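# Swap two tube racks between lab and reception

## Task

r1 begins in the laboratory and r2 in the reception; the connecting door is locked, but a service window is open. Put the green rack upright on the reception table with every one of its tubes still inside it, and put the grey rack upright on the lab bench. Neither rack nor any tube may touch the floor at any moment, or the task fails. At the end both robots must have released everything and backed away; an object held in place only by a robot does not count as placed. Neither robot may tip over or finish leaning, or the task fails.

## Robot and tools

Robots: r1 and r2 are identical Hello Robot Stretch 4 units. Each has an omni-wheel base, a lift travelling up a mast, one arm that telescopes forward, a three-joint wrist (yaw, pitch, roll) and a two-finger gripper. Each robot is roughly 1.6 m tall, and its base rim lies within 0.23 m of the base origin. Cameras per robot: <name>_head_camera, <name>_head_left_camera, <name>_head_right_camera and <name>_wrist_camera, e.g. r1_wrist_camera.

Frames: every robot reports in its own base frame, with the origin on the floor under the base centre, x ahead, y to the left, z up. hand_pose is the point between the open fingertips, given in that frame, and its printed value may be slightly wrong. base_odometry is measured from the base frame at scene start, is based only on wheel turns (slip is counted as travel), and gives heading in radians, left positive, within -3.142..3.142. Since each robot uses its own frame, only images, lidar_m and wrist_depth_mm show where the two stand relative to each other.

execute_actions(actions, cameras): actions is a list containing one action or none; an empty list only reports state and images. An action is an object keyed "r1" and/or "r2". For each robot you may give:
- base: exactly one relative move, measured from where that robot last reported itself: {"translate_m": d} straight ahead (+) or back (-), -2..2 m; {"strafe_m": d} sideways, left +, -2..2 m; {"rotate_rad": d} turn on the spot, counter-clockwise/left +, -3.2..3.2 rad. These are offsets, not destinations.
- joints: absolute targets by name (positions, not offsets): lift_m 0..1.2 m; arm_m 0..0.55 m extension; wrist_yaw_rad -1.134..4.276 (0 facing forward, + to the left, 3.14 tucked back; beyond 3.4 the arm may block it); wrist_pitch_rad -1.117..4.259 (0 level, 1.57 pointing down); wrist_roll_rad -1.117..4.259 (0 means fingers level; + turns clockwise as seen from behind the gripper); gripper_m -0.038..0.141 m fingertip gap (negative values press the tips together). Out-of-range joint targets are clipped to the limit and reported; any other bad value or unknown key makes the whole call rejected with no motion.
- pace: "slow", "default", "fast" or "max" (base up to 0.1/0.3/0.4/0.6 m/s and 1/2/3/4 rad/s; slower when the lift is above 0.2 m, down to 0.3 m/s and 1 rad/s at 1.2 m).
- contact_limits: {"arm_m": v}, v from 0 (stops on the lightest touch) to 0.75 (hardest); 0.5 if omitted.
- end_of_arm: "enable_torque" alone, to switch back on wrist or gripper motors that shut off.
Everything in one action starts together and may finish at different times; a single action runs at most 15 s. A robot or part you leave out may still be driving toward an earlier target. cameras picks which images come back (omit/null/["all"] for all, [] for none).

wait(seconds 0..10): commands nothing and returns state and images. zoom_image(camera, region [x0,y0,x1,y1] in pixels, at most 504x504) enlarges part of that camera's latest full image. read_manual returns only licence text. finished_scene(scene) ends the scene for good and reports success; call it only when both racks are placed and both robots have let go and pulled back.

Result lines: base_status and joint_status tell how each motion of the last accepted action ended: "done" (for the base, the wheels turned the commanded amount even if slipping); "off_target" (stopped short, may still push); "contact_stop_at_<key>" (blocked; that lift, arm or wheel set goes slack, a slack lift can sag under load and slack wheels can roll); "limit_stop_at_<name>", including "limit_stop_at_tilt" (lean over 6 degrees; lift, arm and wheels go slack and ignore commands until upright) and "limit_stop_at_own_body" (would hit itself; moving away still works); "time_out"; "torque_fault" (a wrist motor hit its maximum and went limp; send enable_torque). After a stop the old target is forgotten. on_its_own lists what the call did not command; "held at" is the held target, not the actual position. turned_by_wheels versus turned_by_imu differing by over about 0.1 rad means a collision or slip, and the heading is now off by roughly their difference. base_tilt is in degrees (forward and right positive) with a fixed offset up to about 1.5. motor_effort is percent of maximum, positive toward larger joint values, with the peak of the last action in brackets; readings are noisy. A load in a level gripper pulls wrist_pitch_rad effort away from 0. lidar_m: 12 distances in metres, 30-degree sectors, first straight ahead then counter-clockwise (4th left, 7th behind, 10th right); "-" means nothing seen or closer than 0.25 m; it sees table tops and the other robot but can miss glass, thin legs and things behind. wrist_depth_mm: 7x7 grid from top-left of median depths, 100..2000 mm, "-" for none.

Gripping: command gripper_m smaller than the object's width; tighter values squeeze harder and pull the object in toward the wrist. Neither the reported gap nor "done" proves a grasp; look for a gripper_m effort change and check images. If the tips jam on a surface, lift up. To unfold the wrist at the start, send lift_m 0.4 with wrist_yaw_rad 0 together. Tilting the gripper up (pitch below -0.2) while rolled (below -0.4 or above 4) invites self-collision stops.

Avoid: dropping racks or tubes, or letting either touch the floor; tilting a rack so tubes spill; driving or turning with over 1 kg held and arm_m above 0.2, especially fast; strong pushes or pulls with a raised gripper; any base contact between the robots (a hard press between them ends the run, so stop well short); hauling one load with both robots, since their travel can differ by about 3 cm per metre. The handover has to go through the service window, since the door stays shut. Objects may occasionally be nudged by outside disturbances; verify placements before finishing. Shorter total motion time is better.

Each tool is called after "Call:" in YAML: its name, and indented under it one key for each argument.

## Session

Call:
execute_actions:
  actions:
    - {"r1":{"joints":{"lift_m":0.8,"wrist_yaw_rad":0,"gripper_m":0.141},"pace":"fast"},"r2":{"joints":{"lift_m":0.8,"wrist_yaw_rad":0,"gripper_m":0.141},"pace":"fast"}}

Scene clock: 2.77 s.
r1.base_odometry: x=+0.000 y=+0.000 heading=+0.000 (m, m, rad; r1's odometry frame)
r1.turned_by_wheels: +0.000 (rad since the last result)
r1.turned_by_imu: -0.001 (rad since the last result)
r1.base_tilt: forward=+0.2 right=-0.1 (deg)
r1.lidar_m: 0.81 3.37 1.41 1.06 1.11 1.12 1.37 1.31 1.35 1.76 3.14 0.97
r1.base_status: not commanded
r1.joint_positions: lift_m=+0.800 arm_m=+0.001 wrist_yaw_rad=+0.001 wrist_pitch_rad=-0.002 wrist_roll_rad=+0.007 gripper_m=+0.141
r1.joint_status: all done
r1.motor_effort: lift_m=+22(23) arm_m=+0(0) wrist_yaw_rad=-1(5) wrist_pitch_rad=-6(9) wrist_roll_rad=+0(1) gripper_m=+1(2) wheel_0=+0(0) wheel_1=+0(0) wheel_2=+0(0) (%)
r1.hand_pose: x=+0.4603 y=-0.0873 z=+0.9785 quat_wxyz=(+1.000, +0.003, -0.001, +0.000) (m; r1's base frame)
r1.wrist_depth_mm: - - - - - - - / - - - - - - - / - - - - - - - / - - - - - - - / - - - - - - - / - 991 1229 1255 1118 1308 1464 / - 1118 640 683 715 976 -
r2.base_odometry: x=+0.000 y=+0.000 heading=+0.000 (m, m, rad; r2's odometry frame)
r2.turned_by_wheels: +0.000 (rad since the last result)
r2.turned_by_imu: -0.001 (rad since the last result)
r2.base_tilt: forward=+0.3 right=+0.2 (deg)
r2.lidar_m: 1.20 1.15 1.27 0.96 0.93 1.00 1.19 3.55 1.05 1.27 3.33 1.61
r2.base_status: not commanded
r2.joint_positions: lift_m=+0.800 arm_m=+0.000 wrist_yaw_rad=+0.000 wrist_pitch_rad=-0.014 wrist_roll_rad=+0.000 gripper_m=+0.141
r2.joint_status: all done
r2.motor_effort: lift_m=+22(24) arm_m=-1(1) wrist_yaw_rad=+1(5) wrist_pitch_rad=-9(8) wrist_roll_rad=-2(2) gripper_m=-1(1) wheel_0=+0(0) wheel_1=+0(0) wheel_2=+0(0) (%)
r2.hand_pose: x=+0.4596 y=-0.0873 z=+0.9819 quat_wxyz=(+1.000, +0.000, -0.007, +0.000) (m; r2's base frame)
r2.wrist_depth_mm: 831 904 1025 1160 1336 1576 1863 / 842 917 1008 1182 1308 1499 1921 / 820 917 1008 1138 1281 1537 1808 / 831 904 1025 1118 1308 1537 1863 / 831 904 1025 1138 1281 1537 1863 / 820 210 960 1098 1281 1499 1756 / 820 891 976 - 1366 1576 1708
pictures: r1_head_camera, r1_head_left_camera, r1_head_right_camera, r1_wrist_camera, r2_head_camera, r2_head_left_camera, r2_head_right_camera, r2_wrist_camera
camera_calibration (this result's frames):
r1_wrist_camera: T_world_to_cam=[[-0.0646934, -0.997409, 0.0314676, -0.103762], [0.0957144, -0.0375903, -0.994699, 0.99955], [0.993304, -0.0613385, 0.0978982, -0.341329], [0, 0, 0, 1]] pos_world=[0.236659, -0.0868565, 1.03093]
r2_wrist_camera: T_world_to_cam=[[-0.0289697, -0.995061, -0.0949427, 0.015608], [-0.0293088, 0.0957873, -0.99497, 1.04689], [0.999151, -0.0260413, -0.031939, -0.204023], [0, 0, 0, 1]] pos_world=[0.234985, -0.0900604, 1.03659]
Images, in order (width x height): r1_head_camera 420x560, r1_head_left_camera 420x672, r1_head_right_camera 420x672, r1_wrist_camera 616x392, r2_head_camera 420x560, r2_head_left_camera 420x672, r2_head_right_camera 420x672, r2_wrist_camera 616x392.

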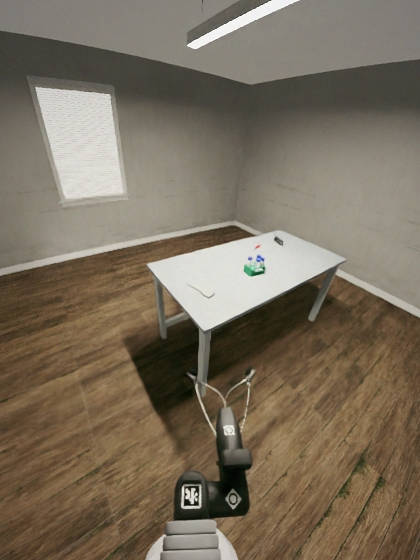

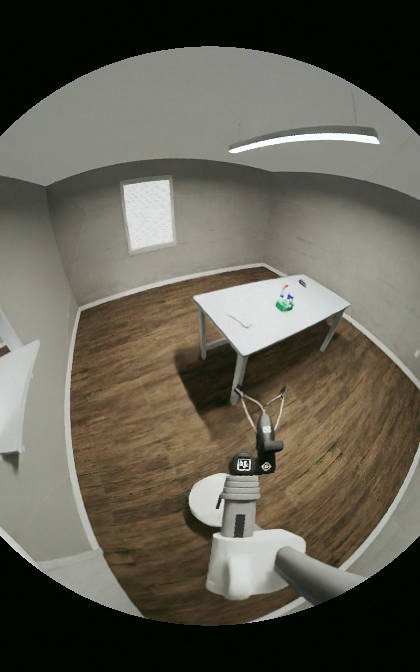

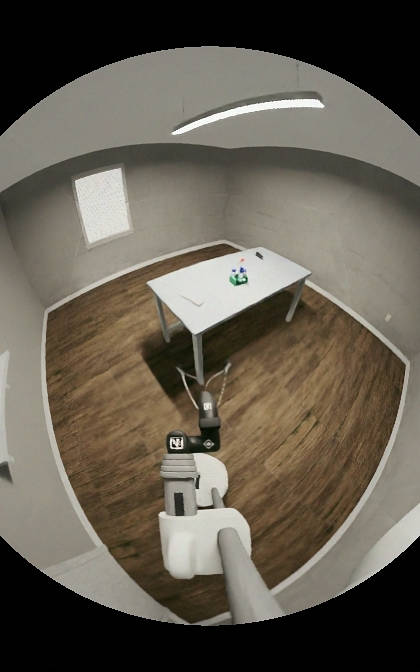

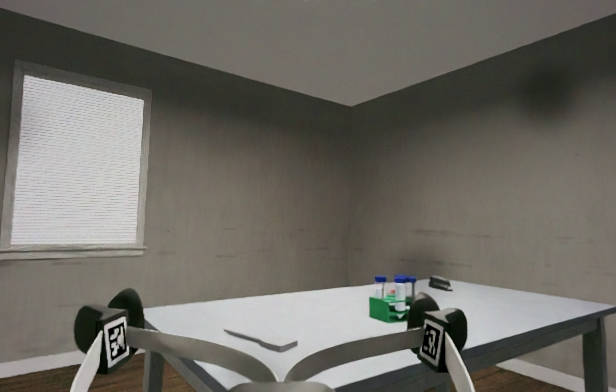

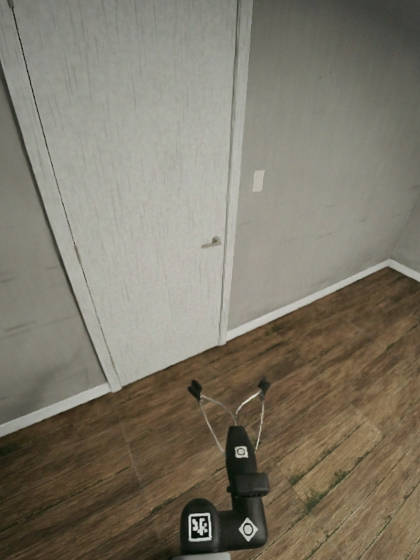

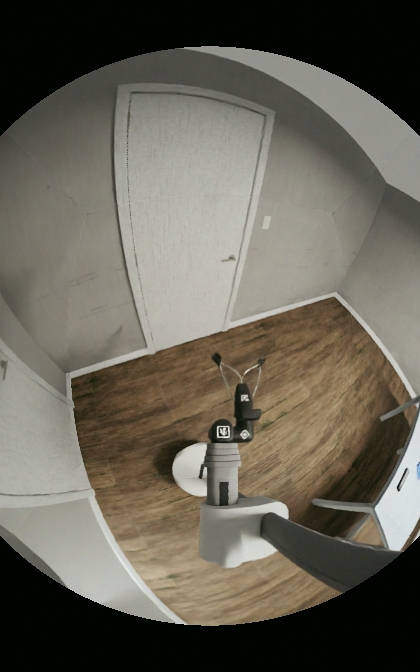

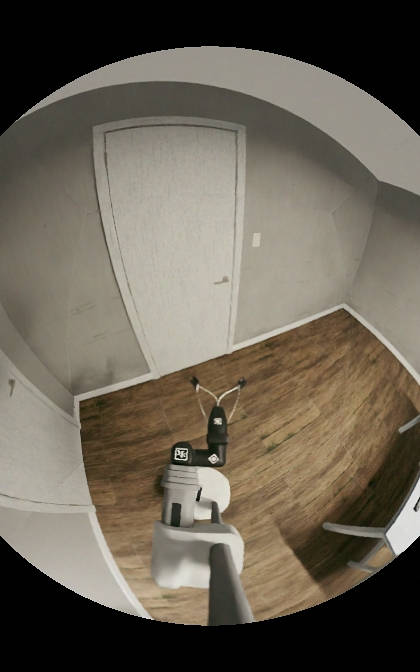

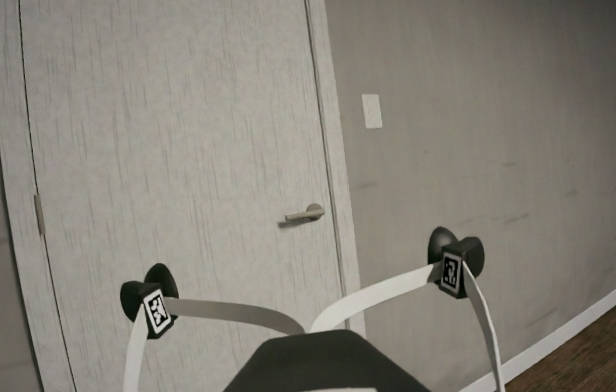

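Call:
execute_actions:
  actions:
    - {"r1":{"base":{"rotate_rad":0.567},"joints":{"wrist_pitch_rad":0.3},"pace":"fast"},"r2":{"base":{"rotate_rad":-2.72},"joints":{"wrist_pitch_rad":0.3},"pace":"fast"}}
  cameras: ["r2_head_camera","r2_head_left_camera"]

Call:
execute_actions:
  actions:
    - {"r1":{"base":{"strafe_m":-1.04},"pace":"fast"},"r2":{"base":{"strafe_m":1.1},"pace":"fast"}}
  cameras: ["r1_head_camera","r1_wrist_camera","r2_head_camera","r2_wrist_camera"]

Scene clock: 9.10 s.
r1.base_odometry: x=+0.000 y=+0.000 heading=+0.567 (m, m, rad; r1's odometry frame)
r1.turned_by_wheels: +0.567 (rad since the last result)
r1.turned_by_imu: +0.569 (rad since the last result)
r1.base_tilt: forward=+0.2 right=+0.0 (deg)
r1.lidar_m: 3.34 1.30 1.01 1.10 1.11 1.39 1.32 1.37 1.87 3.13 0.94 0.79
r1.base_status: done
r1.joint_positions: lift_m=+0.800 arm_m=+0.001 wrist_yaw_rad=+0.000 wrist_pitch_rad=+0.302 wrist_roll_rad=+0.007 gripper_m=+0.141
r1.joint_status: all done
r1.motor_effort: lift_m=+22(22) arm_m=+0(0) wrist_yaw_rad=+0(1) wrist_pitch_rad=-9(4) wrist_roll_rad=+1(1) gripper_m=+0(2) wheel_0=+0(5) wheel_1=+1(5) wheel_2=+1(6) (%)
r1.hand_pose: x=+0.4472 y=-0.0874 z=+0.8922 quat_wxyz=(+0.989, +0.003, +0.150, +0.000) (m; r1's base frame)
r1.wrist_depth_mm: 1983 - - - - - - / 1921 - - - - - - / 1921 - - - - - - / 1983 - - - - 1255 - / 1983 - - - - 854 723 / 1808 1708 1983 1983 1983 1921 585 / 1499 1397 1430 1499 1308 1366 569
r2.base_odometry: x=+0.000 y=+0.000 heading=-2.720 (m, m, rad; r2's odometry frame)
r2.turned_by_wheels: -2.720 (rad since the last result)
r2.turned_by_imu: -2.749 (rad since the last result)
r2.base_tilt: forward=+0.3 right=+0.2 (deg)
r2.lidar_m: 3.57 1.04 1.14 3.32 1.71 1.23 1.15 1.24 0.99 0.94 0.98 1.05
r2.base_status: done
r2.joint_positions: lift_m=+0.800 arm_m=+0.000 wrist_yaw_rad=+0.000 wrist_pitch_rad=+0.302 wrist_roll_rad=+0.000 gripper_m=+0.141
r2.joint_status: all done
r2.motor_effort: lift_m=+21(22) arm_m=-1(1) wrist_yaw_rad=+1(0) wrist_pitch_rad=-7(4) wrist_roll_rad=+1(0) gripper_m=+2(1) wheel_0=+1(5) wheel_1=+1(9) wheel_2=+0(7) (%)
r2.hand_pose: x=+0.4465 y=-0.0874 z=+0.8923 quat_wxyz=(+0.989, +0.000, +0.150, +0.000) (m; r2's base frame)
r2.wrist_depth_mm: - - - - - 1537 1255 / - - - - - 1576 1182 / - - - - - 1618 1205 / 1229 - - - - 1708 1255 / - - - - 1921 1499 1255 / 1537 210 1576 1576 1499 1430 1308 / 1464 1397 1366 - 1308 1229 1182
pictures: r2_head_camera, r2_head_left_camera
Images, in order (width x height): r2_head_camera 420x560, r2_head_left_camera 420x672.

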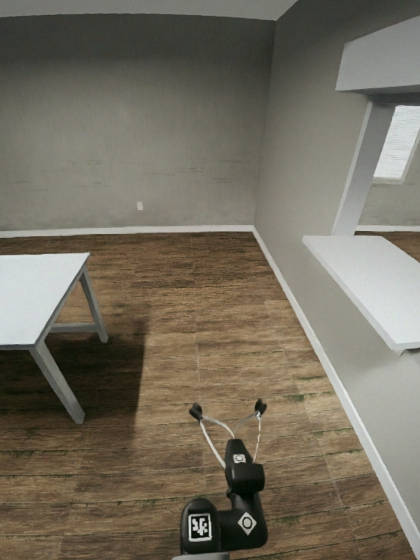

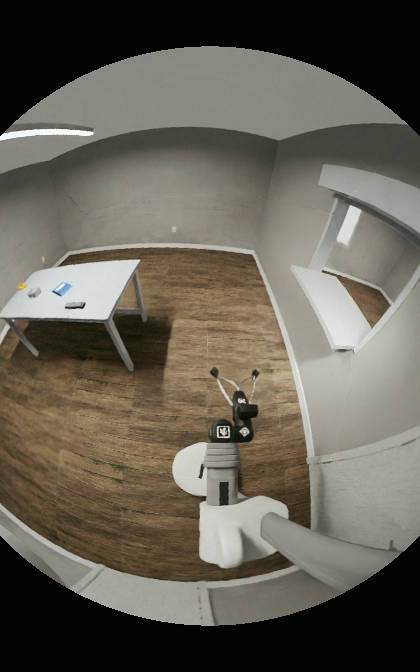

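Scene clock: 13.20 s.
r1.base_odometry: x=+0.559 y=-0.877 heading=+0.567 (m, m, rad; r1's odometry frame)
r1.turned_by_wheels: +0.000 (rad since the last result)
r1.turned_by_imu: -0.002 (rad since the last result)
r1.base_tilt: forward=+0.3 right=-0.1 (deg)
r1.lidar_m: 0.62 0.67 2.05 2.03 1.92 1.39 1.32 1.37 1.84 2.09 0.95 0.65
r1.base_status: done
r1.joint_positions: lift_m=+0.800 arm_m=+0.001 wrist_yaw_rad=+0.000 wrist_pitch_rad=+0.302 wrist_roll_rad=+0.007 gripper_m=+0.141
r1.joint_status: not commanded
r1.motor_effort: lift_m=+22(22) arm_m=+0(0) wrist_yaw_rad=+0(0) wrist_pitch_rad=-7(5) wrist_roll_rad=+0(0) gripper_m=+1(2) wheel_0=-1(9) wheel_1=+0(11) wheel_2=+0(2) (%)
r1.hand_pose: x=+0.4472 y=-0.0874 z=+0.8922 quat_wxyz=(+0.989, +0.003, +0.150, +0.000) (m; r1's base frame)
r1.wrist_depth_mm: - - - - - - - / - - - - - - - / - - - - - - - / 960 1025 976 1008 1182 1229 - / 615 640 668 676 699 723 741 / 462 452 484 488 496 512 525 / 1336 512 512 521 1281 539 1537
r2.base_odometry: x=+0.450 y=-1.004 heading=-2.720 (m, m, rad; r2's odometry frame)
r2.turned_by_wheels: +0.000 (rad since the last result)
r2.turned_by_imu: +0.002 (rad since the last result)
r2.base_tilt: forward=+0.3 right=+0.2 (deg)
r2.lidar_m: 0.79 0.83 1.14 2.24 1.71 1.25 1.19 1.20 1.68 2.03 1.95 0.83
r2.base_status: done
r2.joint_positions: lift_m=+0.800 arm_m=+0.000 wrist_yaw_rad=+0.000 wrist_pitch_rad=+0.302 wrist_roll_rad=+0.000 gripper_m=+0.141
r2.joint_status: not commanded
r2.motor_effort: lift_m=+21(21) arm_m=-1(1) wrist_yaw_rad=+1(2) wrist_pitch_rad=-8(8) wrist_roll_rad=+1(1) gripper_m=+0(1) wheel_0=+1(10) wheel_1=+1(10) wheel_2=+1(2) (%)
r2.hand_pose: x=+0.4465 y=-0.0874 z=+0.8923 quat_wxyz=(+0.989, +0.000, +0.150, +0.000) (m; r2's base frame)
r2.wrist_depth_mm: - - - - - - - / - - - - - - - / - - 1255 1118 991 - - / 842 820 732 668 661 723 - / 634 627 654 668 1430 1576 1708 / 1576 210 1464 1430 1430 1336 1397 / 1464 1336 1397 - 1308 1160 1182
pictures: r1_head_camera, r1_wrist_camera, r2_head_camera, r2_wrist_camera
camera_calibration (this result's frames):
r1_wrist_camera: T_world_to_cam=[[-0.0526801, -0.997382, 0.0495423, -0.123503], [-0.206282, -0.0376726, -0.977767, 1.03489], [0.977074, -0.0617285, -0.203757, -0.0435371], [0, 0, 0, 1]] pos_world=[0.249512, -0.0868799, 1.00913]
r2_wrist_camera: T_world_to_cam=[[-0.0573444, -0.99505, -0.0811622, 0.00699401], [-0.336661, 0.0958077, -0.936739, 1.04261], [0.939878, -0.0263926, -0.340488, 0.107888], [0, 0, 0, 1]] pos_world=[0.250006, -0.0900835, 1.01396]
Images, in order (width x height): r1_head_camera 420x560, r1_wrist_camera 616x392, r2_head_camera 420x560, r2_wrist_camera 616x392.

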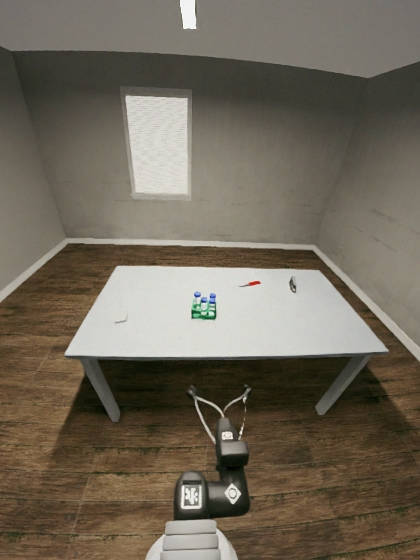

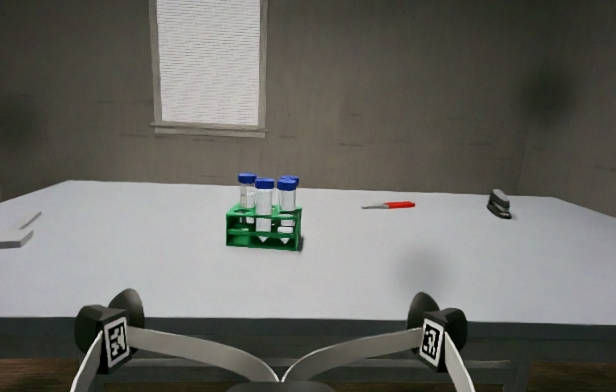

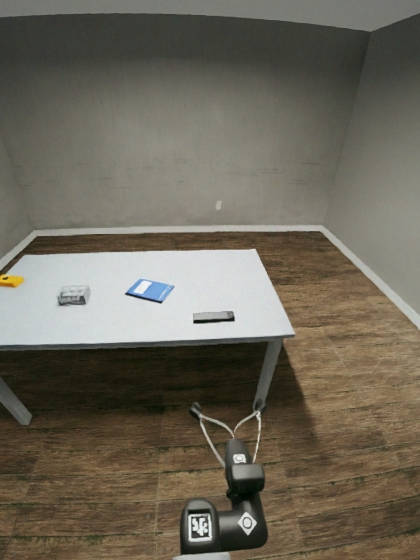

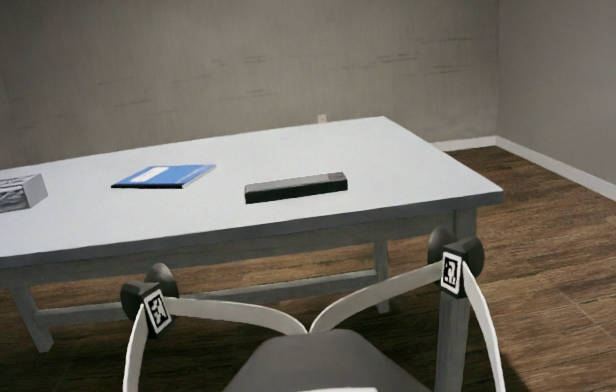

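Call:
execute_actions:
  actions:
    - {"r1":{"base":{"strafe_m":0.05},"joints":{"lift_m":0.715,"arm_m":0.33}},"r2":{"base":{"strafe_m":0.65},"joints":{"lift_m":0.73},"pace":"fast"}}
  cameras: ["r1_head_camera","r1_wrist_camera"]

Call:
execute_actions:
  actions:
    - {"r2":{"base":{"translate_m":0.35},"joints":{"arm_m":0.1},"pace":"fast"}}
  cameras: ["r2_head_camera","r2_wrist_camera"]

Scene clock: 17.77 s.
r1.base_odometry: x=+0.532 y=-0.835 heading=+0.567 (m, m, rad; r1's odometry frame)
r1.turned_by_wheels: +0.000 (rad since the last result)
r1.turned_by_imu: -0.001 (rad since the last result)
r1.base_tilt: forward=+0.3 right=+0.0 (deg)
r1.lidar_m: 0.65 0.65 1.98 2.00 1.91 1.39 1.30 1.37 1.88 2.15 0.95 0.66
r1.base_status: done
r1.joint_positions: lift_m=+0.715 arm_m=+0.328 wrist_yaw_rad=+0.000 wrist_pitch_rad=+0.302 wrist_roll_rad=+0.007 gripper_m=+0.141
r1.joint_status: all done
r1.motor_effort: lift_m=+15(20) arm_m=+8(8) wrist_yaw_rad=+1(1) wrist_pitch_rad=-9(8) wrist_roll_rad=+0(0) gripper_m=+1(1) wheel_0=+2(7) wheel_1=-1(8) wheel_2=+1(1) (%)
r1.hand_pose: x=+0.7748 y=-0.0874 z=+0.8077 quat_wxyz=(+0.989, +0.003, +0.150, +0.000) (m; r1's base frame)
r1.wrist_depth_mm: - - - - - - - / - - - - - - - / - - - - - - - / 621 661 676 368 741 788 831 / 404 418 392 349 449 473 484 / 300 278 310 315 320 334 340 / 238 223 224 236 232 248 263
r2.base_odometry: x=+0.717 y=-1.597 heading=-2.720 (m, m, rad; r2's odometry frame)
r2.turned_by_wheels: +0.000 (rad since the last result)
r2.turned_by_imu: +0.000 (rad since the last result)
r2.base_tilt: forward=+0.3 right=+0.2 (deg)
r2.lidar_m: 0.79 0.82 1.65 1.61 1.68 1.25 1.18 1.25 1.68 2.58 1.16 0.82
r2.base_status: done
r2.joint_positions: lift_m=+0.730 arm_m=+0.000 wrist_yaw_rad=+0.000 wrist_pitch_rad=+0.302 wrist_roll_rad=+0.000 gripper_m=+0.141
r2.joint_status: all done
r2.motor_effort: lift_m=+16(18) arm_m=-1(1) wrist_yaw_rad=+1(2) wrist_pitch_rad=-6(6) wrist_roll_rad=-1(2) gripper_m=+1(0) wheel_0=+0(10) wheel_1=-2(10) wheel_2=+1(3) (%)
r2.hand_pose: x=+0.4465 y=-0.0874 z=+0.8227 quat_wxyz=(+0.989, +0.000, +0.150, +0.000) (m; r2's base frame)
r2.wrist_depth_mm: - - - - - - - / - - - - - - - / - 960 831 798 715 661 654 / 627 621 627 634 640 - 1863 / 621 1863 1921 1863 1661 1430 1576 / 699 210 1397 1430 1366 1308 1308 / 715 1255 1255 - 1205 1118 1118
pictures: r1_head_camera, r1_wrist_camera
camera_calibration (this result's frames):
r1_wrist_camera: T_world_to_cam=[[-0.0527465, -0.997378, 0.0495488, -0.102032], [-0.206403, -0.0376576, -0.977742, 1.01996], [0.977044, -0.0617995, -0.203876, -0.38075], [0, 0, 0, 1]] pos_world=[0.577151, -0.0868855, 0.92469]
Images, in order (width x height): r1_head_camera 420x560, r1_wrist_camera 616x392.

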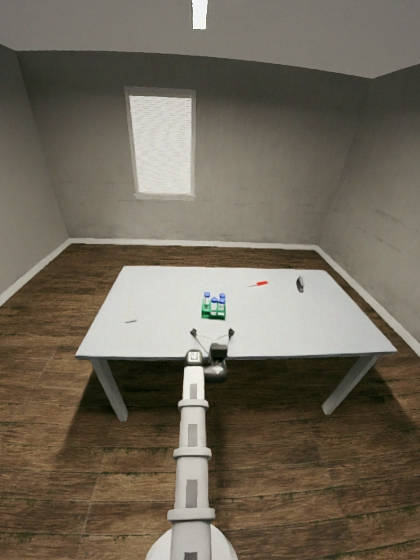

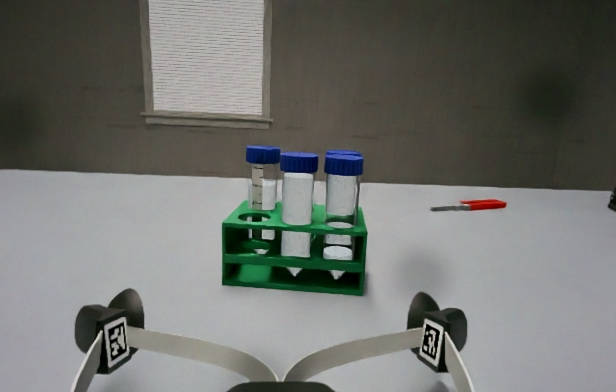

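Scene clock: 20.10 s.
r1.base_odometry: x=+0.532 y=-0.835 heading=+0.567 (m, m, rad; r1's odometry frame)
r1.turned_by_wheels: +0.000 (rad since the last result)
r1.turned_by_imu: -0.001 (rad since the last result)
r1.base_tilt: forward=+0.1 right=+0.0 (deg)
r1.lidar_m: 0.64 0.65 1.96 1.98 1.91 1.38 1.30 1.36 1.86 2.13 0.91 0.68
r1.base_status: not commanded
r1.joint_positions: lift_m=+0.715 arm_m=+0.328 wrist_yaw_rad=+0.000 wrist_pitch_rad=+0.302 wrist_roll_rad=+0.007 gripper_m=+0.141
r1.joint_status: not commanded
r1.motor_effort: lift_m=+15(15) arm_m=+9(8) wrist_yaw_rad=+0(1) wrist_pitch_rad=-8(9) wrist_roll_rad=+1(0) gripper_m=-1(2) wheel_0=+2(2) wheel_1=-1(1) wheel_2=+1(0) (%)
r1.hand_pose: x=+0.7748 y=-0.0874 z=+0.8077 quat_wxyz=(+0.989, +0.003, +0.150, +0.000) (m; r1's base frame)
r1.wrist_depth_mm: - - - - - - - / - - - - - - - / - - - - - - - / 640 654 676 370 741 788 842 / 407 415 394 351 449 466 480 / 301 274 310 315 320 332 342 / 239 222 223 236 234 248 262
r2.base_odometry: x=+0.398 y=-1.740 heading=-2.719 (m, m, rad; r2's odometry frame)
r2.turned_by_wheels: +0.000 (rad since the last result)
r2.turned_by_imu: -0.002 (rad since the last result)
r2.base_tilt: forward=+0.3 right=+0.2 (deg)
r2.lidar_m: 0.43 0.48 1.67 1.60 1.68 1.60 1.53 1.61 2.14 2.50 0.65 0.48
r2.base_status: done
r2.joint_positions: lift_m=+0.730 arm_m=+0.099 wrist_yaw_rad=+0.000 wrist_pitch_rad=+0.302 wrist_roll_rad=+0.000 gripper_m=+0.141
r2.joint_status: all done
r2.motor_effort: lift_m=+16(16) arm_m=+6(7) wrist_yaw_rad=+1(2) wrist_pitch_rad=-6(7) wrist_roll_rad=-1(1) gripper_m=+0(1) wheel_0=+1(7) wheel_1=+0(3) wheel_2=+0(11) (%)
r2.hand_pose: x=+0.5452 y=-0.0874 z=+0.8227 quat_wxyz=(+0.989, +0.000, +0.150, +0.000) (m; r2's base frame)
r2.wrist_depth_mm: - - - - - - - / - - - - - - - / - - - 788 707 654 615 / 615 569 442 413 455 430 410 / 413 397 375 355 338 291 307 / 309 209 271 279 255 247 248 / 254 240 243 - 227 214 -
pictures: r2_head_camera, r2_wrist_camera
camera_calibration (this result's frames):
r2_wrist_camera: T_world_to_cam=[[-0.057239, -0.995056, -0.0811576, 0.00697217], [-0.336748, 0.0957699, -0.936712, 1.01065], [0.939854, -0.0262869, -0.340565, -0.0084577], [0, 0, 0, 1]] pos_world=[0.348683, -0.0900747, 0.944376]
Images, in order (width x height): r2_head_camera 420x560, r2_wrist_camera 616x392.

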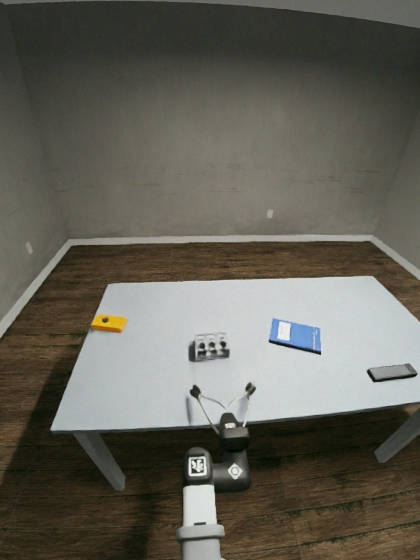

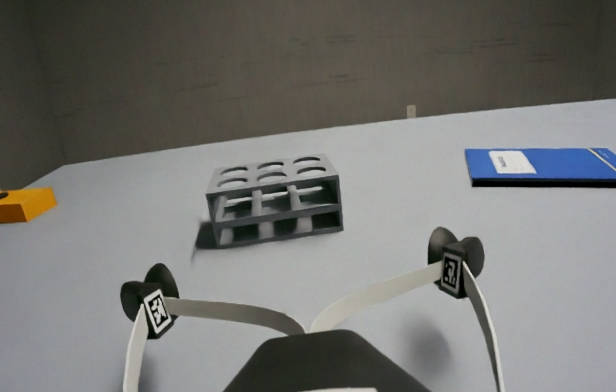

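Call:
execute_actions:
  actions:
    - {"r1":{"base":{"strafe_m":-0.014},"joints":{"lift_m":0.71,"arm_m":0.42}},"r2":{"base":{"strafe_m":0.024},"joints":{"lift_m":0.71,"arm_m":0.23}}}
  cameras: ["r1_wrist_camera","r2_wrist_camera"]

Scene clock: 23.20 s.
r1.base_odometry: x=+0.539 y=-0.847 heading=+0.567 (m, m, rad; r1's odometry frame)
r1.turned_by_wheels: +0.000 (rad since the last result)
r1.turned_by_imu: -0.001 (rad since the last result)
r1.base_tilt: forward=+0.3 right=-0.1 (deg)
r1.lidar_m: 0.62 0.67 2.00 1.98 1.91 1.39 1.31 1.37 1.85 2.14 0.92 0.65
r1.base_status: done
r1.joint_positions: lift_m=+0.710 arm_m=+0.418 wrist_yaw_rad=+0.000 wrist_pitch_rad=+0.302 wrist_roll_rad=+0.007 gripper_m=+0.141
r1.joint_status: all done
r1.motor_effort: lift_m=+15(17) arm_m=+8(9) wrist_yaw_rad=+1(2) wrist_pitch_rad=-7(9) wrist_roll_rad=+1(2) gripper_m=+3(0) wheel_0=+1(7) wheel_1=+0(6) wheel_2=+1(0) (%)
r1.hand_pose: x=+0.8648 y=-0.0874 z=+0.8027 quat_wxyz=(+0.989, +0.003, +0.150, +0.000) (m; r1's base frame)
r1.wrist_depth_mm: - - - - - - - / - - - - - - - / - - - - - - - / 603 640 580 245 723 759 820 / 392 399 279 257 436 452 469 / 290 267 262 260 281 320 330 / 229 213 217 229 224 240 254
r2.base_odometry: x=+0.407 y=-1.762 heading=-2.720 (m, m, rad; r2's odometry frame)
r2.turned_by_wheels: +0.000 (rad since the last result)
r2.turned_by_imu: -0.001 (rad since the last result)
r2.base_tilt: forward=+0.3 right=+0.2 (deg)
r2.lidar_m: 0.46 0.47 1.64 1.58 1.65 1.62 1.52 1.61 2.18 2.51 0.65 0.45
r2.base_status: done
r2.joint_positions: lift_m=+0.710 arm_m=+0.229 wrist_yaw_rad=+0.000 wrist_pitch_rad=+0.302 wrist_roll_rad=+0.000 gripper_m=+0.141
r2.joint_status: all done
r2.motor_effort: lift_m=+15(15) arm_m=+7(8) wrist_yaw_rad=+1(2) wrist_pitch_rad=-7(7) wrist_roll_rad=-2(1) gripper_m=-1(1) wheel_0=-1(5) wheel_1=-2(7) wheel_2=+0(0) (%)
r2.hand_pose: x=+0.6751 y=-0.0874 z=+0.8027 quat_wxyz=(+0.989, +0.000, +0.150, +0.000) (m; r2's base frame)
r2.wrist_depth_mm: - - - - - - - / - - - - - - - / - - - 699 627 574 539 / 554 504 442 286 353 379 362 / 368 349 279 277 271 258 273 / 273 210 238 246 227 218 221 / 225 212 214 - 200 189 -
pictures: r1_wrist_camera, r2_wrist_camera
camera_calibration (this result's frames):
r1_wrist_camera: T_world_to_cam=[[-0.0528219, -0.997374, 0.0495495, -0.0969942], [-0.20642, -0.0376418, -0.977739, 1.03368], [0.977037, -0.0618741, -0.203889, -0.469688], [0, 0, 0, 1]] pos_world=[0.66715, -0.0868915, 0.919708]
r2_wrist_camera: T_world_to_cam=[[-0.0572305, -0.995057, -0.081157, 0.0127861], [-0.336759, 0.0957667, -0.936708, 1.03572], [0.93985, -0.026278, -0.340575, -0.13737], [0, 0, 0, 1]] pos_world=[0.478625, -0.0900739, 0.924416]
Images, in order (width x height): r1_wrist_camera 616x392, r2_wrist_camera 616x392.

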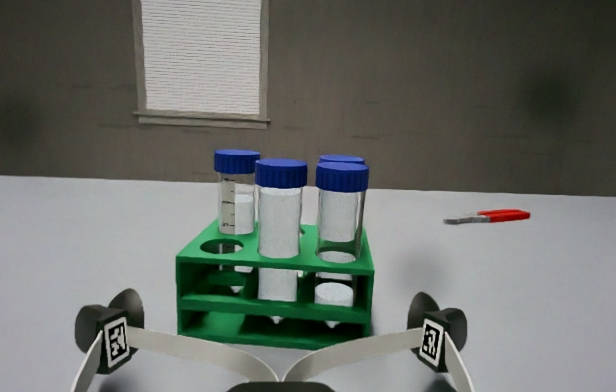

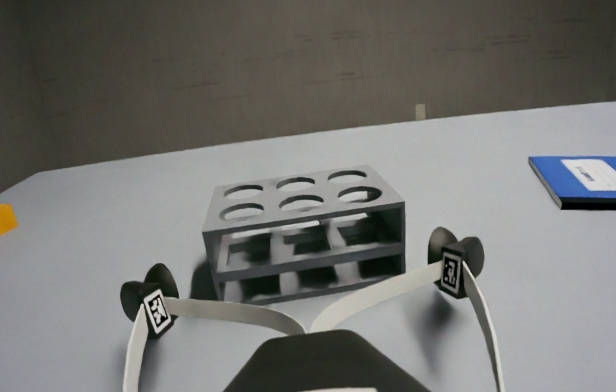

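Call:
execute_actions:
  actions:
    - {"r1":{"joints":{"arm_m":0.50},"pace":"slow"},"r2":{"base":{"strafe_m":-0.005},"joints":{"arm_m":0.31},"pace":"slow"}}
  cameras: ["r1_wrist_camera","r2_wrist_camera"]

Call:
execute_actions:
  actions:
    - {"r1":{"joints":{"gripper_m":0.04}},"r2":{"joints":{"gripper_m":0.04}}}
  cameras: ["r1_wrist_camera","r2_wrist_camera"]

Call:
execute_actions:
  actions:
    - {"r1":{"joints":{"lift_m":0.78}},"r2":{"joints":{"lift_m":0.78}}}
  cameras: ["r1_wrist_camera","r2_wrist_camera"]

Scene clock: 26.97 s.
r1.base_odometry: x=+0.539 y=-0.847 heading=+0.567 (m, m, rad; r1's odometry frame)
r1.turned_by_wheels: +0.000 (rad since the last result)
r1.turned_by_imu: -0.001 (rad since the last result)
r1.base_tilt: forward=+0.2 right=-0.1 (deg)
r1.lidar_m: 0.63 0.67 2.01 1.99 1.94 1.38 1.29 1.37 1.87 2.12 0.94 0.65
r1.base_status: not commanded
r1.joint_positions: lift_m=+0.710 arm_m=+0.498 wrist_yaw_rad=+0.000 wrist_pitch_rad=+0.302 wrist_roll_rad=+0.007 gripper_m=+0.141
r1.joint_status: all done
r1.motor_effort: lift_m=+15(15) arm_m=+9(11) wrist_yaw_rad=+1(1) wrist_pitch_rad=-7(6) wrist_roll_rad=+0(1) gripper_m=+1(0) wheel_0=+1(1) wheel_1=-1(1) wheel_2=+1(1) (%)
r1.hand_pose: x=+0.9448 y=-0.0875 z=+0.8027 quat_wxyz=(+0.989, +0.003, +0.150, -0.001) (m; r1's base frame)
r1.wrist_depth_mm: - - - - - - - / - - - - - - - / - - - - - - - / 603 634 221 187 585 - - / 394 404 226 227 410 455 462 / 289 193 208 193 215 320 327 / 229 190 189 191 196 239 254
r2.base_odometry: x=+0.405 y=-1.757 heading=-2.720 (m, m, rad; r2's odometry frame)
r2.turned_by_wheels: +0.000 (rad since the last result)
r2.turned_by_imu: -0.001 (rad since the last result)
r2.base_tilt: forward=+0.3 right=+0.3 (deg)
r2.lidar_m: 0.43 0.46 1.66 1.57 1.66 1.59 1.54 1.60 2.17 2.50 0.64 0.47
r2.base_status: done
r2.joint_positions: lift_m=+0.710 arm_m=+0.309 wrist_yaw_rad=+0.000 wrist_pitch_rad=+0.302 wrist_roll_rad=+0.000 gripper_m=+0.141
r2.joint_status: all done
r2.motor_effort: lift_m=+15(15) arm_m=+7(7) wrist_yaw_rad=+1(1) wrist_pitch_rad=-6(7) wrist_roll_rad=+0(3) gripper_m=-2(0) wheel_0=+2(5) wheel_1=+0(4) wheel_2=+0(1) (%)
r2.hand_pose: x=+0.7551 y=-0.0874 z=+0.8027 quat_wxyz=(+0.989, +0.000, +0.150, +0.000) (m; r2's base frame)
r2.wrist_depth_mm: - - - - - - - / - - - - - - - / - - - - 627 574 539 / 554 504 466 430 392 377 364 / 364 347 220 221 223 257 273 / 272 210 198 203 210 218 221 / 224 212 208 - 200 189 -
pictures: r1_wrist_camera, r2_wrist_camera
camera_calibration (this result's frames):
r1_wrist_camera: T_world_to_cam=[[-0.0529912, -0.997365, 0.0495501, -0.0926588], [-0.206435, -0.0376068, -0.977737, 1.05019], [0.977024, -0.0620404, -0.203898, -0.547776], [0, 0, 0, 1]] pos_world=[0.747075, -0.0869047, 0.919707]
r2_wrist_camera: T_world_to_cam=[[-0.0572416, -0.995056, -0.0811569, 0.0173681], [-0.336757, 0.0957704, -0.936708, 1.06265], [0.93985, -0.0262885, -0.340575, -0.212529], [0, 0, 0, 1]] pos_world=[0.558593, -0.0900748, 0.924416]
Images, in order (width x height): r1_wrist_camera 616x392, r2_wrist_camera 616x392.

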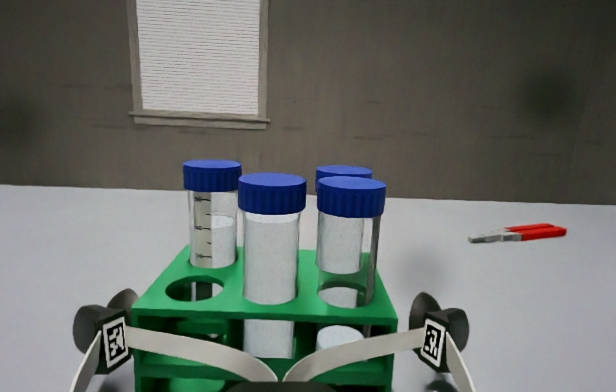

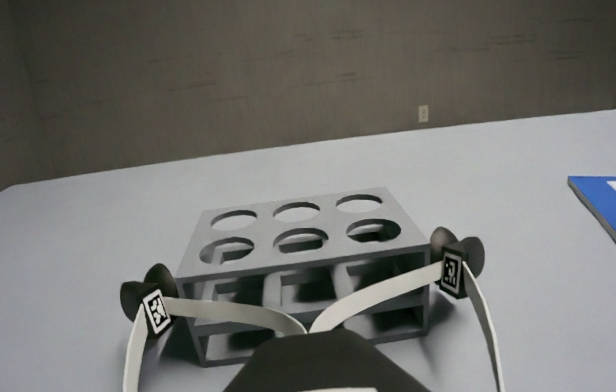

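Scene clock: 28.97 s.
r1.base_odometry: x=+0.539 y=-0.847 heading=+0.567 (m, m, rad; r1's odometry frame)
r1.turned_by_wheels: +0.000 (rad since the last result)
r1.turned_by_imu: +0.000 (rad since the last result)
r1.base_tilt: forward=+0.3 right=+0.0 (deg)
r1.lidar_m: 0.65 0.67 2.01 1.98 1.92 1.39 1.31 1.35 1.85 2.12 0.94 0.65
r1.base_status: not commanded
r1.joint_positions: lift_m=+0.710 arm_m=+0.499 wrist_yaw_rad=+0.000 wrist_pitch_rad=+0.306 wrist_roll_rad=+0.007 gripper_m=+0.041
r1.joint_status: all done
r1.motor_effort: lift_m=+16(16) arm_m=+9(9) wrist_yaw_rad=+2(0) wrist_pitch_rad=-18(19) wrist_roll_rad=+0(0) gripper_m=-27(27) wheel_0=+1(0) wheel_1=+0(1) wheel_2=+1(1) (%)
r1.hand_pose: x=+0.9445 y=-0.0875 z=+0.8017 quat_wxyz=(+0.988, +0.003, +0.152, -0.001) (m; r1's base frame)
r1.wrist_depth_mm: - - - - - - - / - - - - - - - / - - - - - - - / 591 621 196 162 174 - - / 382 389 204 174 370 439 455 / 285 188 191 172 188 315 322 / 151 163 179 175 176 168 249
r2.base_odometry: x=+0.405 y=-1.757 heading=-2.720 (m, m, rad; r2's odometry frame)
r2.turned_by_wheels: +0.000 (rad since the last result)
r2.turned_by_imu: -0.001 (rad since the last result)
r2.base_tilt: forward=+0.3 right=+0.2 (deg)
r2.lidar_m: 0.44 0.47 1.65 1.58 1.65 1.63 1.53 1.59 2.16 2.52 0.66 0.48
r2.base_status: not commanded
r2.joint_positions: lift_m=+0.710 arm_m=+0.309 wrist_yaw_rad=+0.000 wrist_pitch_rad=+0.303 wrist_roll_rad=+0.000 gripper_m=+0.041
r2.joint_status: all done
r2.motor_effort: lift_m=+15(15) arm_m=+7(7) wrist_yaw_rad=+1(1) wrist_pitch_rad=-11(10) wrist_roll_rad=-1(0) gripper_m=-28(25) wheel_0=+2(2) wheel_1=+0(0) wheel_2=+0(0) (%)
r2.hand_pose: x=+0.7550 y=-0.0874 z=+0.8024 quat_wxyz=(+0.989, +0.000, +0.151, +0.000) (m; r2's base frame)
r2.wrist_depth_mm: - - - - - - - / - - - - - - - / - - - - 615 569 535 / 544 504 462 433 387 377 357 / 362 345 198 189 189 274 268 / 271 172 187 198 180 206 - / 140 203 174 - 185 188 -
pictures: r1_wrist_camera, r2_wrist_camera
camera_calibration (this result's frames):
r1_wrist_camera: T_world_to_cam=[[-0.0527798, -0.997367, 0.0497343, -0.0929569], [-0.209841, -0.0376147, -0.977012, 1.05176], [0.97631, -0.0620028, -0.207303, -0.544349], [0, 0, 0, 1]] pos_world=[0.74725, -0.0869017, 0.91936]
r2_wrist_camera: T_world_to_cam=[[-0.0573396, -0.995056, -0.0810869, 0.017353], [-0.337896, 0.0957699, -0.936298, 1.06282], [0.939435, -0.0262881, -0.341717, -0.211336], [0, 0, 0, 1]] pos_world=[0.558654, -0.0900747, 0.924309]
Images, in order (width x height): r1_wrist_camera 616x392, r2_wrist_camera 616x392.

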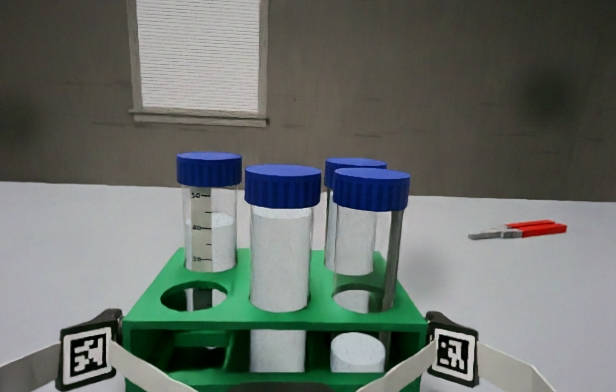

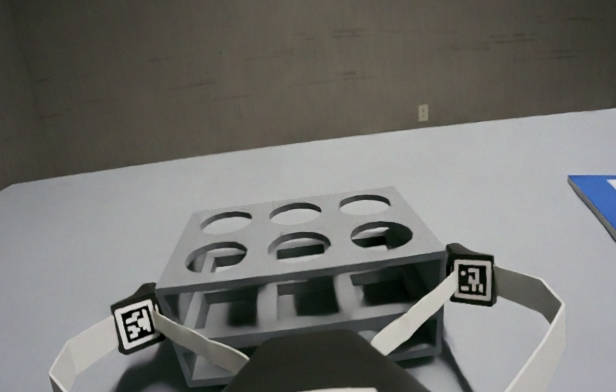

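Scene clock: 30.23 s.
r1.base_odometry: x=+0.539 y=-0.847 heading=+0.567 (m, m, rad; r1's odometry frame)
r1.turned_by_wheels: +0.000 (rad since the last result)
r1.turned_by_imu: +0.000 (rad since the last result)
r1.base_tilt: forward=+0.1 right=+0.0 (deg)
r1.lidar_m: 0.64 0.66 2.00 2.01 1.93 1.35 1.33 1.36 1.87 2.13 0.94 0.68
r1.base_status: not commanded
r1.joint_positions: lift_m=+0.780 arm_m=+0.499 wrist_yaw_rad=+0.000 wrist_pitch_rad=+0.306 wrist_roll_rad=+0.007 gripper_m=+0.041
r1.joint_status: all done
r1.motor_effort: lift_m=+24(24) arm_m=+8(8) wrist_yaw_rad=+2(1) wrist_pitch_rad=-21(18) wrist_roll_rad=+0(1) gripper_m=-30(31) wheel_0=+1(1) wheel_1=-1(1) wheel_2=+1(1) (%)
r1.hand_pose: x=+0.9445 y=-0.0875 z=+0.8710 quat_wxyz=(+0.988, +0.003, +0.152, -0.001) (m; r1's base frame)
r1.wrist_depth_mm: - - - - - - - / - - - - - - - / - - - - - - - / - - 197 163 173 - - / 554 569 204 173 539 634 661 / 413 188 191 170 188 452 462 / 152 163 179 175 175 167 359
r2.base_odometry: x=+0.405 y=-1.757 heading=-2.720 (m, m, rad; r2's odometry frame)
r2.turned_by_wheels: +0.000 (rad since the last result)
r2.turned_by_imu: -0.001 (rad since the last result)
r2.base_tilt: forward=+0.3 right=+0.2 (deg)
r2.lidar_m: 0.43 0.47 1.65 1.58 1.65 1.60 1.54 1.62 2.18 2.53 0.65 0.47
r2.base_status: not commanded
r2.joint_positions: lift_m=+0.780 arm_m=+0.309 wrist_yaw_rad=+0.000 wrist_pitch_rad=+0.303 wrist_roll_rad=+0.000 gripper_m=+0.041
r2.joint_status: all done
r2.motor_effort: lift_m=+23(23) arm_m=+7(7) wrist_yaw_rad=+1(1) wrist_pitch_rad=-11(12) wrist_roll_rad=-1(0) gripper_m=-28(25) wheel_0=+2(1) wheel_1=+0(0) wheel_2=+0(0) (%)
r2.hand_pose: x=+0.7550 y=-0.0874 z=+0.8717 quat_wxyz=(+0.989, +0.000, +0.151, +0.000) (m; r2's base frame)
r2.wrist_depth_mm: - - - - - - - / - - - - - - - / - - - - - - - / - - 668 627 559 539 517 / 521 500 197 189 189 399 389 / 389 172 187 198 179 300 - / 140 294 174 - 187 272 -
pictures: r1_wrist_camera, r2_wrist_camera
camera_calibration (this result's frames):
r1_wrist_camera: T_world_to_cam=[[-0.052772, -0.997367, 0.0497427, -0.0964177], [-0.21, -0.0376145, -0.976978, 1.11956], [0.976276, -0.062003, -0.207462, -0.529807], [0, 0, 0, 1]] pos_world=[0.747258, -0.0869017, 0.988668]
r2_wrist_camera: T_world_to_cam=[[-0.0573524, -0.995056, -0.081078, 0.0229754], [-0.338042, 0.0957699, -0.936245, 1.12779], [0.939382, -0.0262881, -0.341864, -0.187472], [0, 0, 0, 1]] pos_world=[0.558666, -0.0900747, 0.99366]
Images, in order (width x height): r1_wrist_camera 616x392, r2_wrist_camera 616x392.

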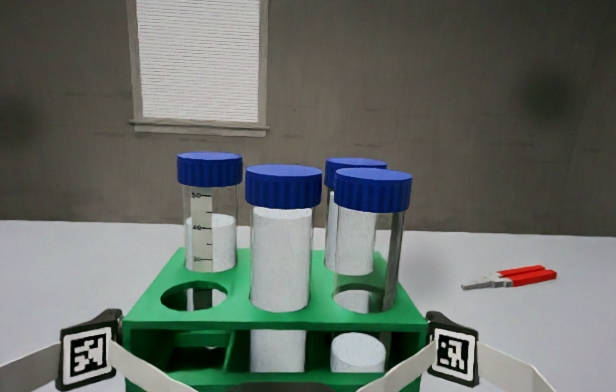

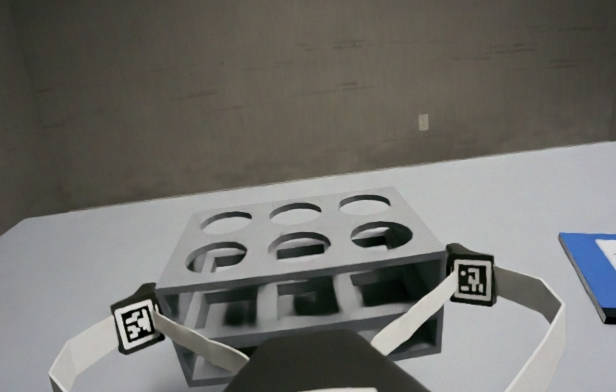

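Call:
execute_actions:
  actions:
    - {"r1":{"joints":{"lift_m":0.95,"arm_m":0}},"r2":{"base":{"translate_m":-0.15},"joints":{"lift_m":0.95,"arm_m":0}}}
  cameras: []

Call:
execute_actions:
  actions:
    - {"r1":{"base":{"rotate_rad":1.56},"pace":"slow"},"r2":{"base":{"rotate_rad":-1.55},"pace":"slow"}}
  cameras: []

Call:
execute_actions:
  actions:
    - {"r1":{"base":{"translate_m":1.05}},"r2":{"base":{"translate_m":1.6}}}
  cameras: ["r1_head_left_camera","r1_head_camera","r2_head_left_camera","r2_head_camera"]

Scene clock: 34.83 s.
r1.base_odometry: x=+0.539 y=-0.847 heading=+0.567 (m, m, rad; r1's odometry frame)
r1.turned_by_wheels: +0.000 (rad since the last result)
r1.turned_by_imu: -0.001 (rad since the last result)
r1.base_tilt: forward=+0.3 right=+0.1 (deg)
r1.lidar_m: 0.38 0.70 2.00 1.99 1.92 1.39 1.30 1.36 1.83 2.11 0.93 0.41
r1.base_status: not commanded
r1.joint_positions: lift_m=+0.950 arm_m=+0.002 wrist_yaw_rad=+0.000 wrist_pitch_rad=+0.306 wrist_roll_rad=+0.007 gripper_m=+0.041
r1.joint_status: all done
r1.motor_effort: lift_m=+24(26) arm_m=-8(9) wrist_yaw_rad=+1(0) wrist_pitch_rad=-18(19) wrist_roll_rad=+1(1) gripper_m=-31(27) wheel_0=+1(1) wheel_1=+0(1) wheel_2=+1(1) (%)
r1.hand_pose: x=+0.4483 y=-0.0875 z=+1.0409 quat_wxyz=(+0.988, +0.003, +0.152, -0.001) (m; r1's base frame)
r1.wrist_depth_mm: - - - - - - - / - - - - - - - / - - - - - - - / - - 198 161 173 - - / 1078 1025 204 173 960 1118 1255 / 715 188 191 170 187 820 809 / 151 163 179 175 177 167 640
r2.base_odometry: x=+0.542 y=-1.696 heading=-2.720 (m, m, rad; r2's odometry frame)
r2.turned_by_wheels: +0.000 (rad since the last result)
r2.turned_by_imu: -0.001 (rad since the last result)
r2.base_tilt: forward=+0.3 right=+0.3 (deg)
r2.lidar_m: 0.40 0.62 1.65 1.58 1.66 1.45 1.40 1.46 1.96 2.54 0.86 0.63
r2.base_status: done
r2.joint_positions: lift_m=+0.950 arm_m=+0.001 wrist_yaw_rad=+0.000 wrist_pitch_rad=+0.304 wrist_roll_rad=+0.000 gripper_m=+0.041
r2.joint_status: all done
r2.motor_effort: lift_m=+24(25) arm_m=-7(8) wrist_yaw_rad=+2(0) wrist_pitch_rad=-12(12) wrist_roll_rad=-3(0) gripper_m=-23(26) wheel_0=+1(5) wheel_1=-1(3) wheel_2=-1(9) (%)
r2.hand_pose: x=+0.4474 y=-0.0875 z=+1.0416 quat_wxyz=(+0.988, +0.000, +0.151, +0.000) (m; r2's base frame)
r2.wrist_depth_mm: - - - - - - - / - - - - - - - / - - - - - - - / - - - 1078 1008 960 904 / - 854 198 189 189 699 676 / 723 172 186 199 179 521 512 / 140 521 174 - 187 492 -
pictures: none
No camera images: the call's "cameras" was empty. Leave "cameras" out to get every camera's image.

Scene clock: 37.67 s.
r1.base_odometry: x=+0.539 y=-0.847 heading=+2.127 (m, m, rad; r1's odometry frame)
r1.turned_by_wheels: +1.560 (rad since the last result)
r1.turned_by_imu: +1.569 (rad since the last result)
r1.base_tilt: forward=+0.2 right=-0.1 (deg)
r1.lidar_m: 0.39 1.92 1.35 1.30 1.34 1.90 2.14 0.95 0.68 0.63 0.66 0.41
r1.base_status: done
r1.joint_positions: lift_m=+0.950 arm_m=+0.002 wrist_yaw_rad=+0.000 wrist_pitch_rad=+0.306 wrist_roll_rad=+0.007 gripper_m=+0.041
r1.joint_status: not commanded
r1.motor_effort: lift_m=+24(24) arm_m=-8(8) wrist_yaw_rad=+1(1) wrist_pitch_rad=-18(16) wrist_roll_rad=+0(0) gripper_m=-32(32) wheel_0=+0(3) wheel_1=-1(4) wheel_2=-1(5) (%)
r1.hand_pose: x=+0.4484 y=-0.0874 z=+1.0409 quat_wxyz=(+0.988, +0.003, +0.152, +0.000) (m; r1's base frame)
r1.wrist_depth_mm: 1708 1708 1756 1808 - - 1921 / 1756 1808 1808 1863 - - 1921 / 1808 1863 1921 1921 - - 1983 / 1863 1863 217 162 173 - - / - - 204 172 - - - / - 187 191 171 188 - - / 152 163 179 175 176 168 1983
r2.base_odometry: x=+0.542 y=-1.696 heading=+2.014 (m, m, rad; r2's odometry frame)
r2.turned_by_wheels: -1.550 (rad since the last result)
r2.turned_by_imu: -1.566 (rad since the last result)
r2.base_tilt: forward=+0.3 right=+0.2 (deg)
r2.lidar_m: 0.39 0.83 0.61 0.58 0.64 1.65 1.58 1.66 1.43 1.40 1.45 2.04
r2.base_status: done
r2.joint_positions: lift_m=+0.950 arm_m=+0.001 wrist_yaw_rad=+0.000 wrist_pitch_rad=+0.304 wrist_roll_rad=+0.000 gripper_m=+0.041
r2.joint_status: not commanded
r2.motor_effort: lift_m=+23(24) arm_m=-7(7) wrist_yaw_rad=+1(2) wrist_pitch_rad=-11(11) wrist_roll_rad=-1(3) gripper_m=-26(26) wheel_0=+1(3) wheel_1=+2(4) wheel_2=+0(4) (%)
r2.hand_pose: x=+0.4474 y=-0.0874 z=+1.0416 quat_wxyz=(+0.988, +0.000, +0.151, +0.000) (m; r2's base frame)
r2.wrist_depth_mm: - - - - - - 1756 / - - - - - - 1756 / - - - - - - 1808 / - - - - - - 1863 / - - 198 190 190 - 1863 / 1756 172 186 198 179 1537 1464 / 140 1499 174 - 187 1397 -
pictures: none
No camera images: the call's "cameras" was empty. Leave "cameras" out to get every camera's image.

Scene clock: 44.47 s.
r1.base_odometry: x=-0.015 y=+0.045 heading=+2.127 (m, m, rad; r1's odometry frame)
r1.turned_by_wheels: +0.000 (rad since the last result)
r1.turned_by_imu: -0.005 (rad since the last result)
r1.base_tilt: forward=+0.2 right=+0.0 (deg)
r1.lidar_m: 0.38 1.02 1.39 1.32 1.36 1.90 3.23 0.94 0.84 3.37 1.25 0.40
r1.base_status: done
r1.joint_positions: lift_m=+0.950 arm_m=+0.002 wrist_yaw_rad=+0.000 wrist_pitch_rad=+0.306 wrist_roll_rad=+0.007 gripper_m=+0.041
r1.joint_status: not commanded
r1.motor_effort: lift_m=+24(24) arm_m=-8(9) wrist_yaw_rad=+0(1) wrist_pitch_rad=-18(17) wrist_roll_rad=+0(1) gripper_m=-27(27) wheel_0=+0(5) wheel_1=+0(4) wheel_2=+0(9) (%)
r1.hand_pose: x=+0.4483 y=-0.0874 z=+1.0410 quat_wxyz=(+0.988, +0.003, +0.152, +0.000) (m; r1's base frame)
r1.wrist_depth_mm: 750 750 798 788 809 - - / 768 788 809 831 831 - - / 788 809 842 842 854 - - / 831 831 218 161 175 - - / 866 866 205 172 904 831 854 / 904 189 191 171 187 976 1008 / 152 163 179 175 176 168 1078
r2.base_odometry: x=-0.144 y=-0.250 heading=+2.014 (m, m, rad; r2's odometry frame)
r2.turned_by_wheels: +0.000 (rad since the last result)
r2.turned_by_imu: -0.007 (rad since the last result)
r2.base_tilt: forward=+0.3 right=+0.2 (deg)
r2.lidar_m: 0.40 0.99 1.31 3.31 0.73 0.83 3.20 1.99 1.44 1.41 1.49 1.13
r2.base_status: done
r2.joint_positions: lift_m=+0.950 arm_m=+0.001 wrist_yaw_rad=+0.000 wrist_pitch_rad=+0.304 wrist_roll_rad=+0.000 gripper_m=+0.041
r2.joint_status: not commanded
r2.motor_effort: lift_m=+23(23) arm_m=-7(7) wrist_yaw_rad=+2(2) wrist_pitch_rad=-13(11) wrist_roll_rad=+0(0) gripper_m=-27(29) wheel_0=-1(4) wheel_1=-2(3) wheel_2=+0(8) (%)
r2.hand_pose: x=+0.4474 y=-0.0874 z=+1.0416 quat_wxyz=(+0.988, +0.000, +0.151, +0.000) (m; r2's base frame)
r2.wrist_depth_mm: - 798 820 820 809 820 831 / - 831 854 854 854 854 878 / - 878 891 904 904 917 904 / 1008 931 931 946 931 960 960 / 778 991 198 189 190 1008 1025 / 1025 172 187 198 180 1098 1098 / 140 1118 174 - 187 1182 -
pictures: r1_head_camera, r1_head_left_camera, r2_head_camera, r2_head_left_camera
Images, in order (width x height): r1_head_camera 420x560, r1_head_left_camera 420x672, r2_head_camera 420x560, r2_head_left_camera 420x672.

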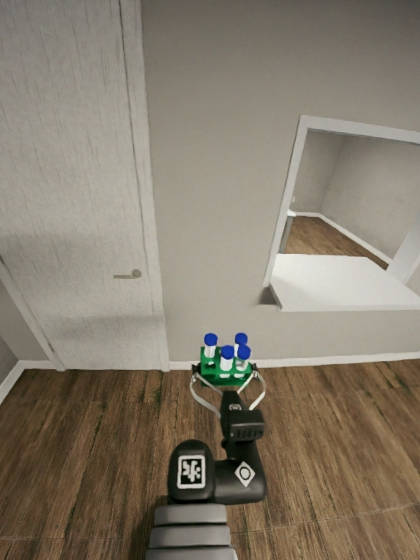

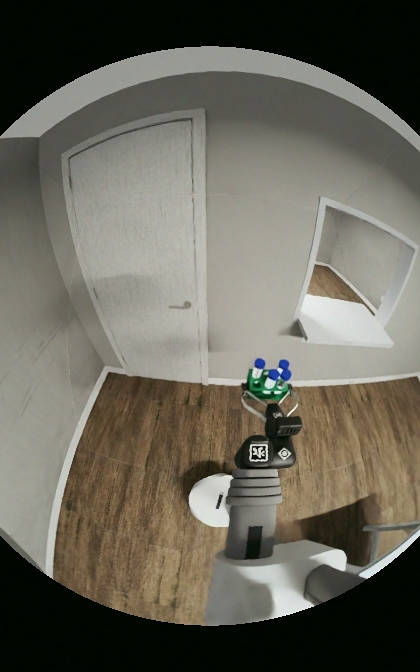

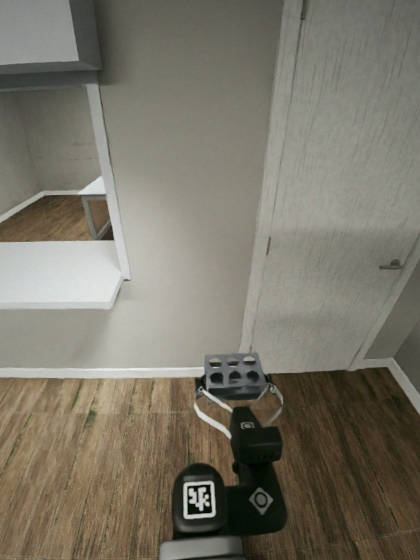

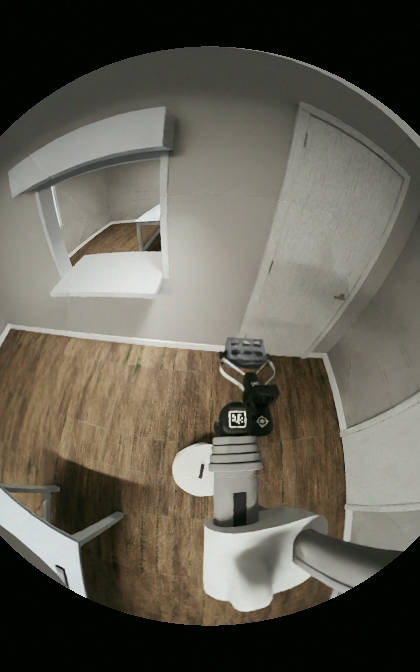

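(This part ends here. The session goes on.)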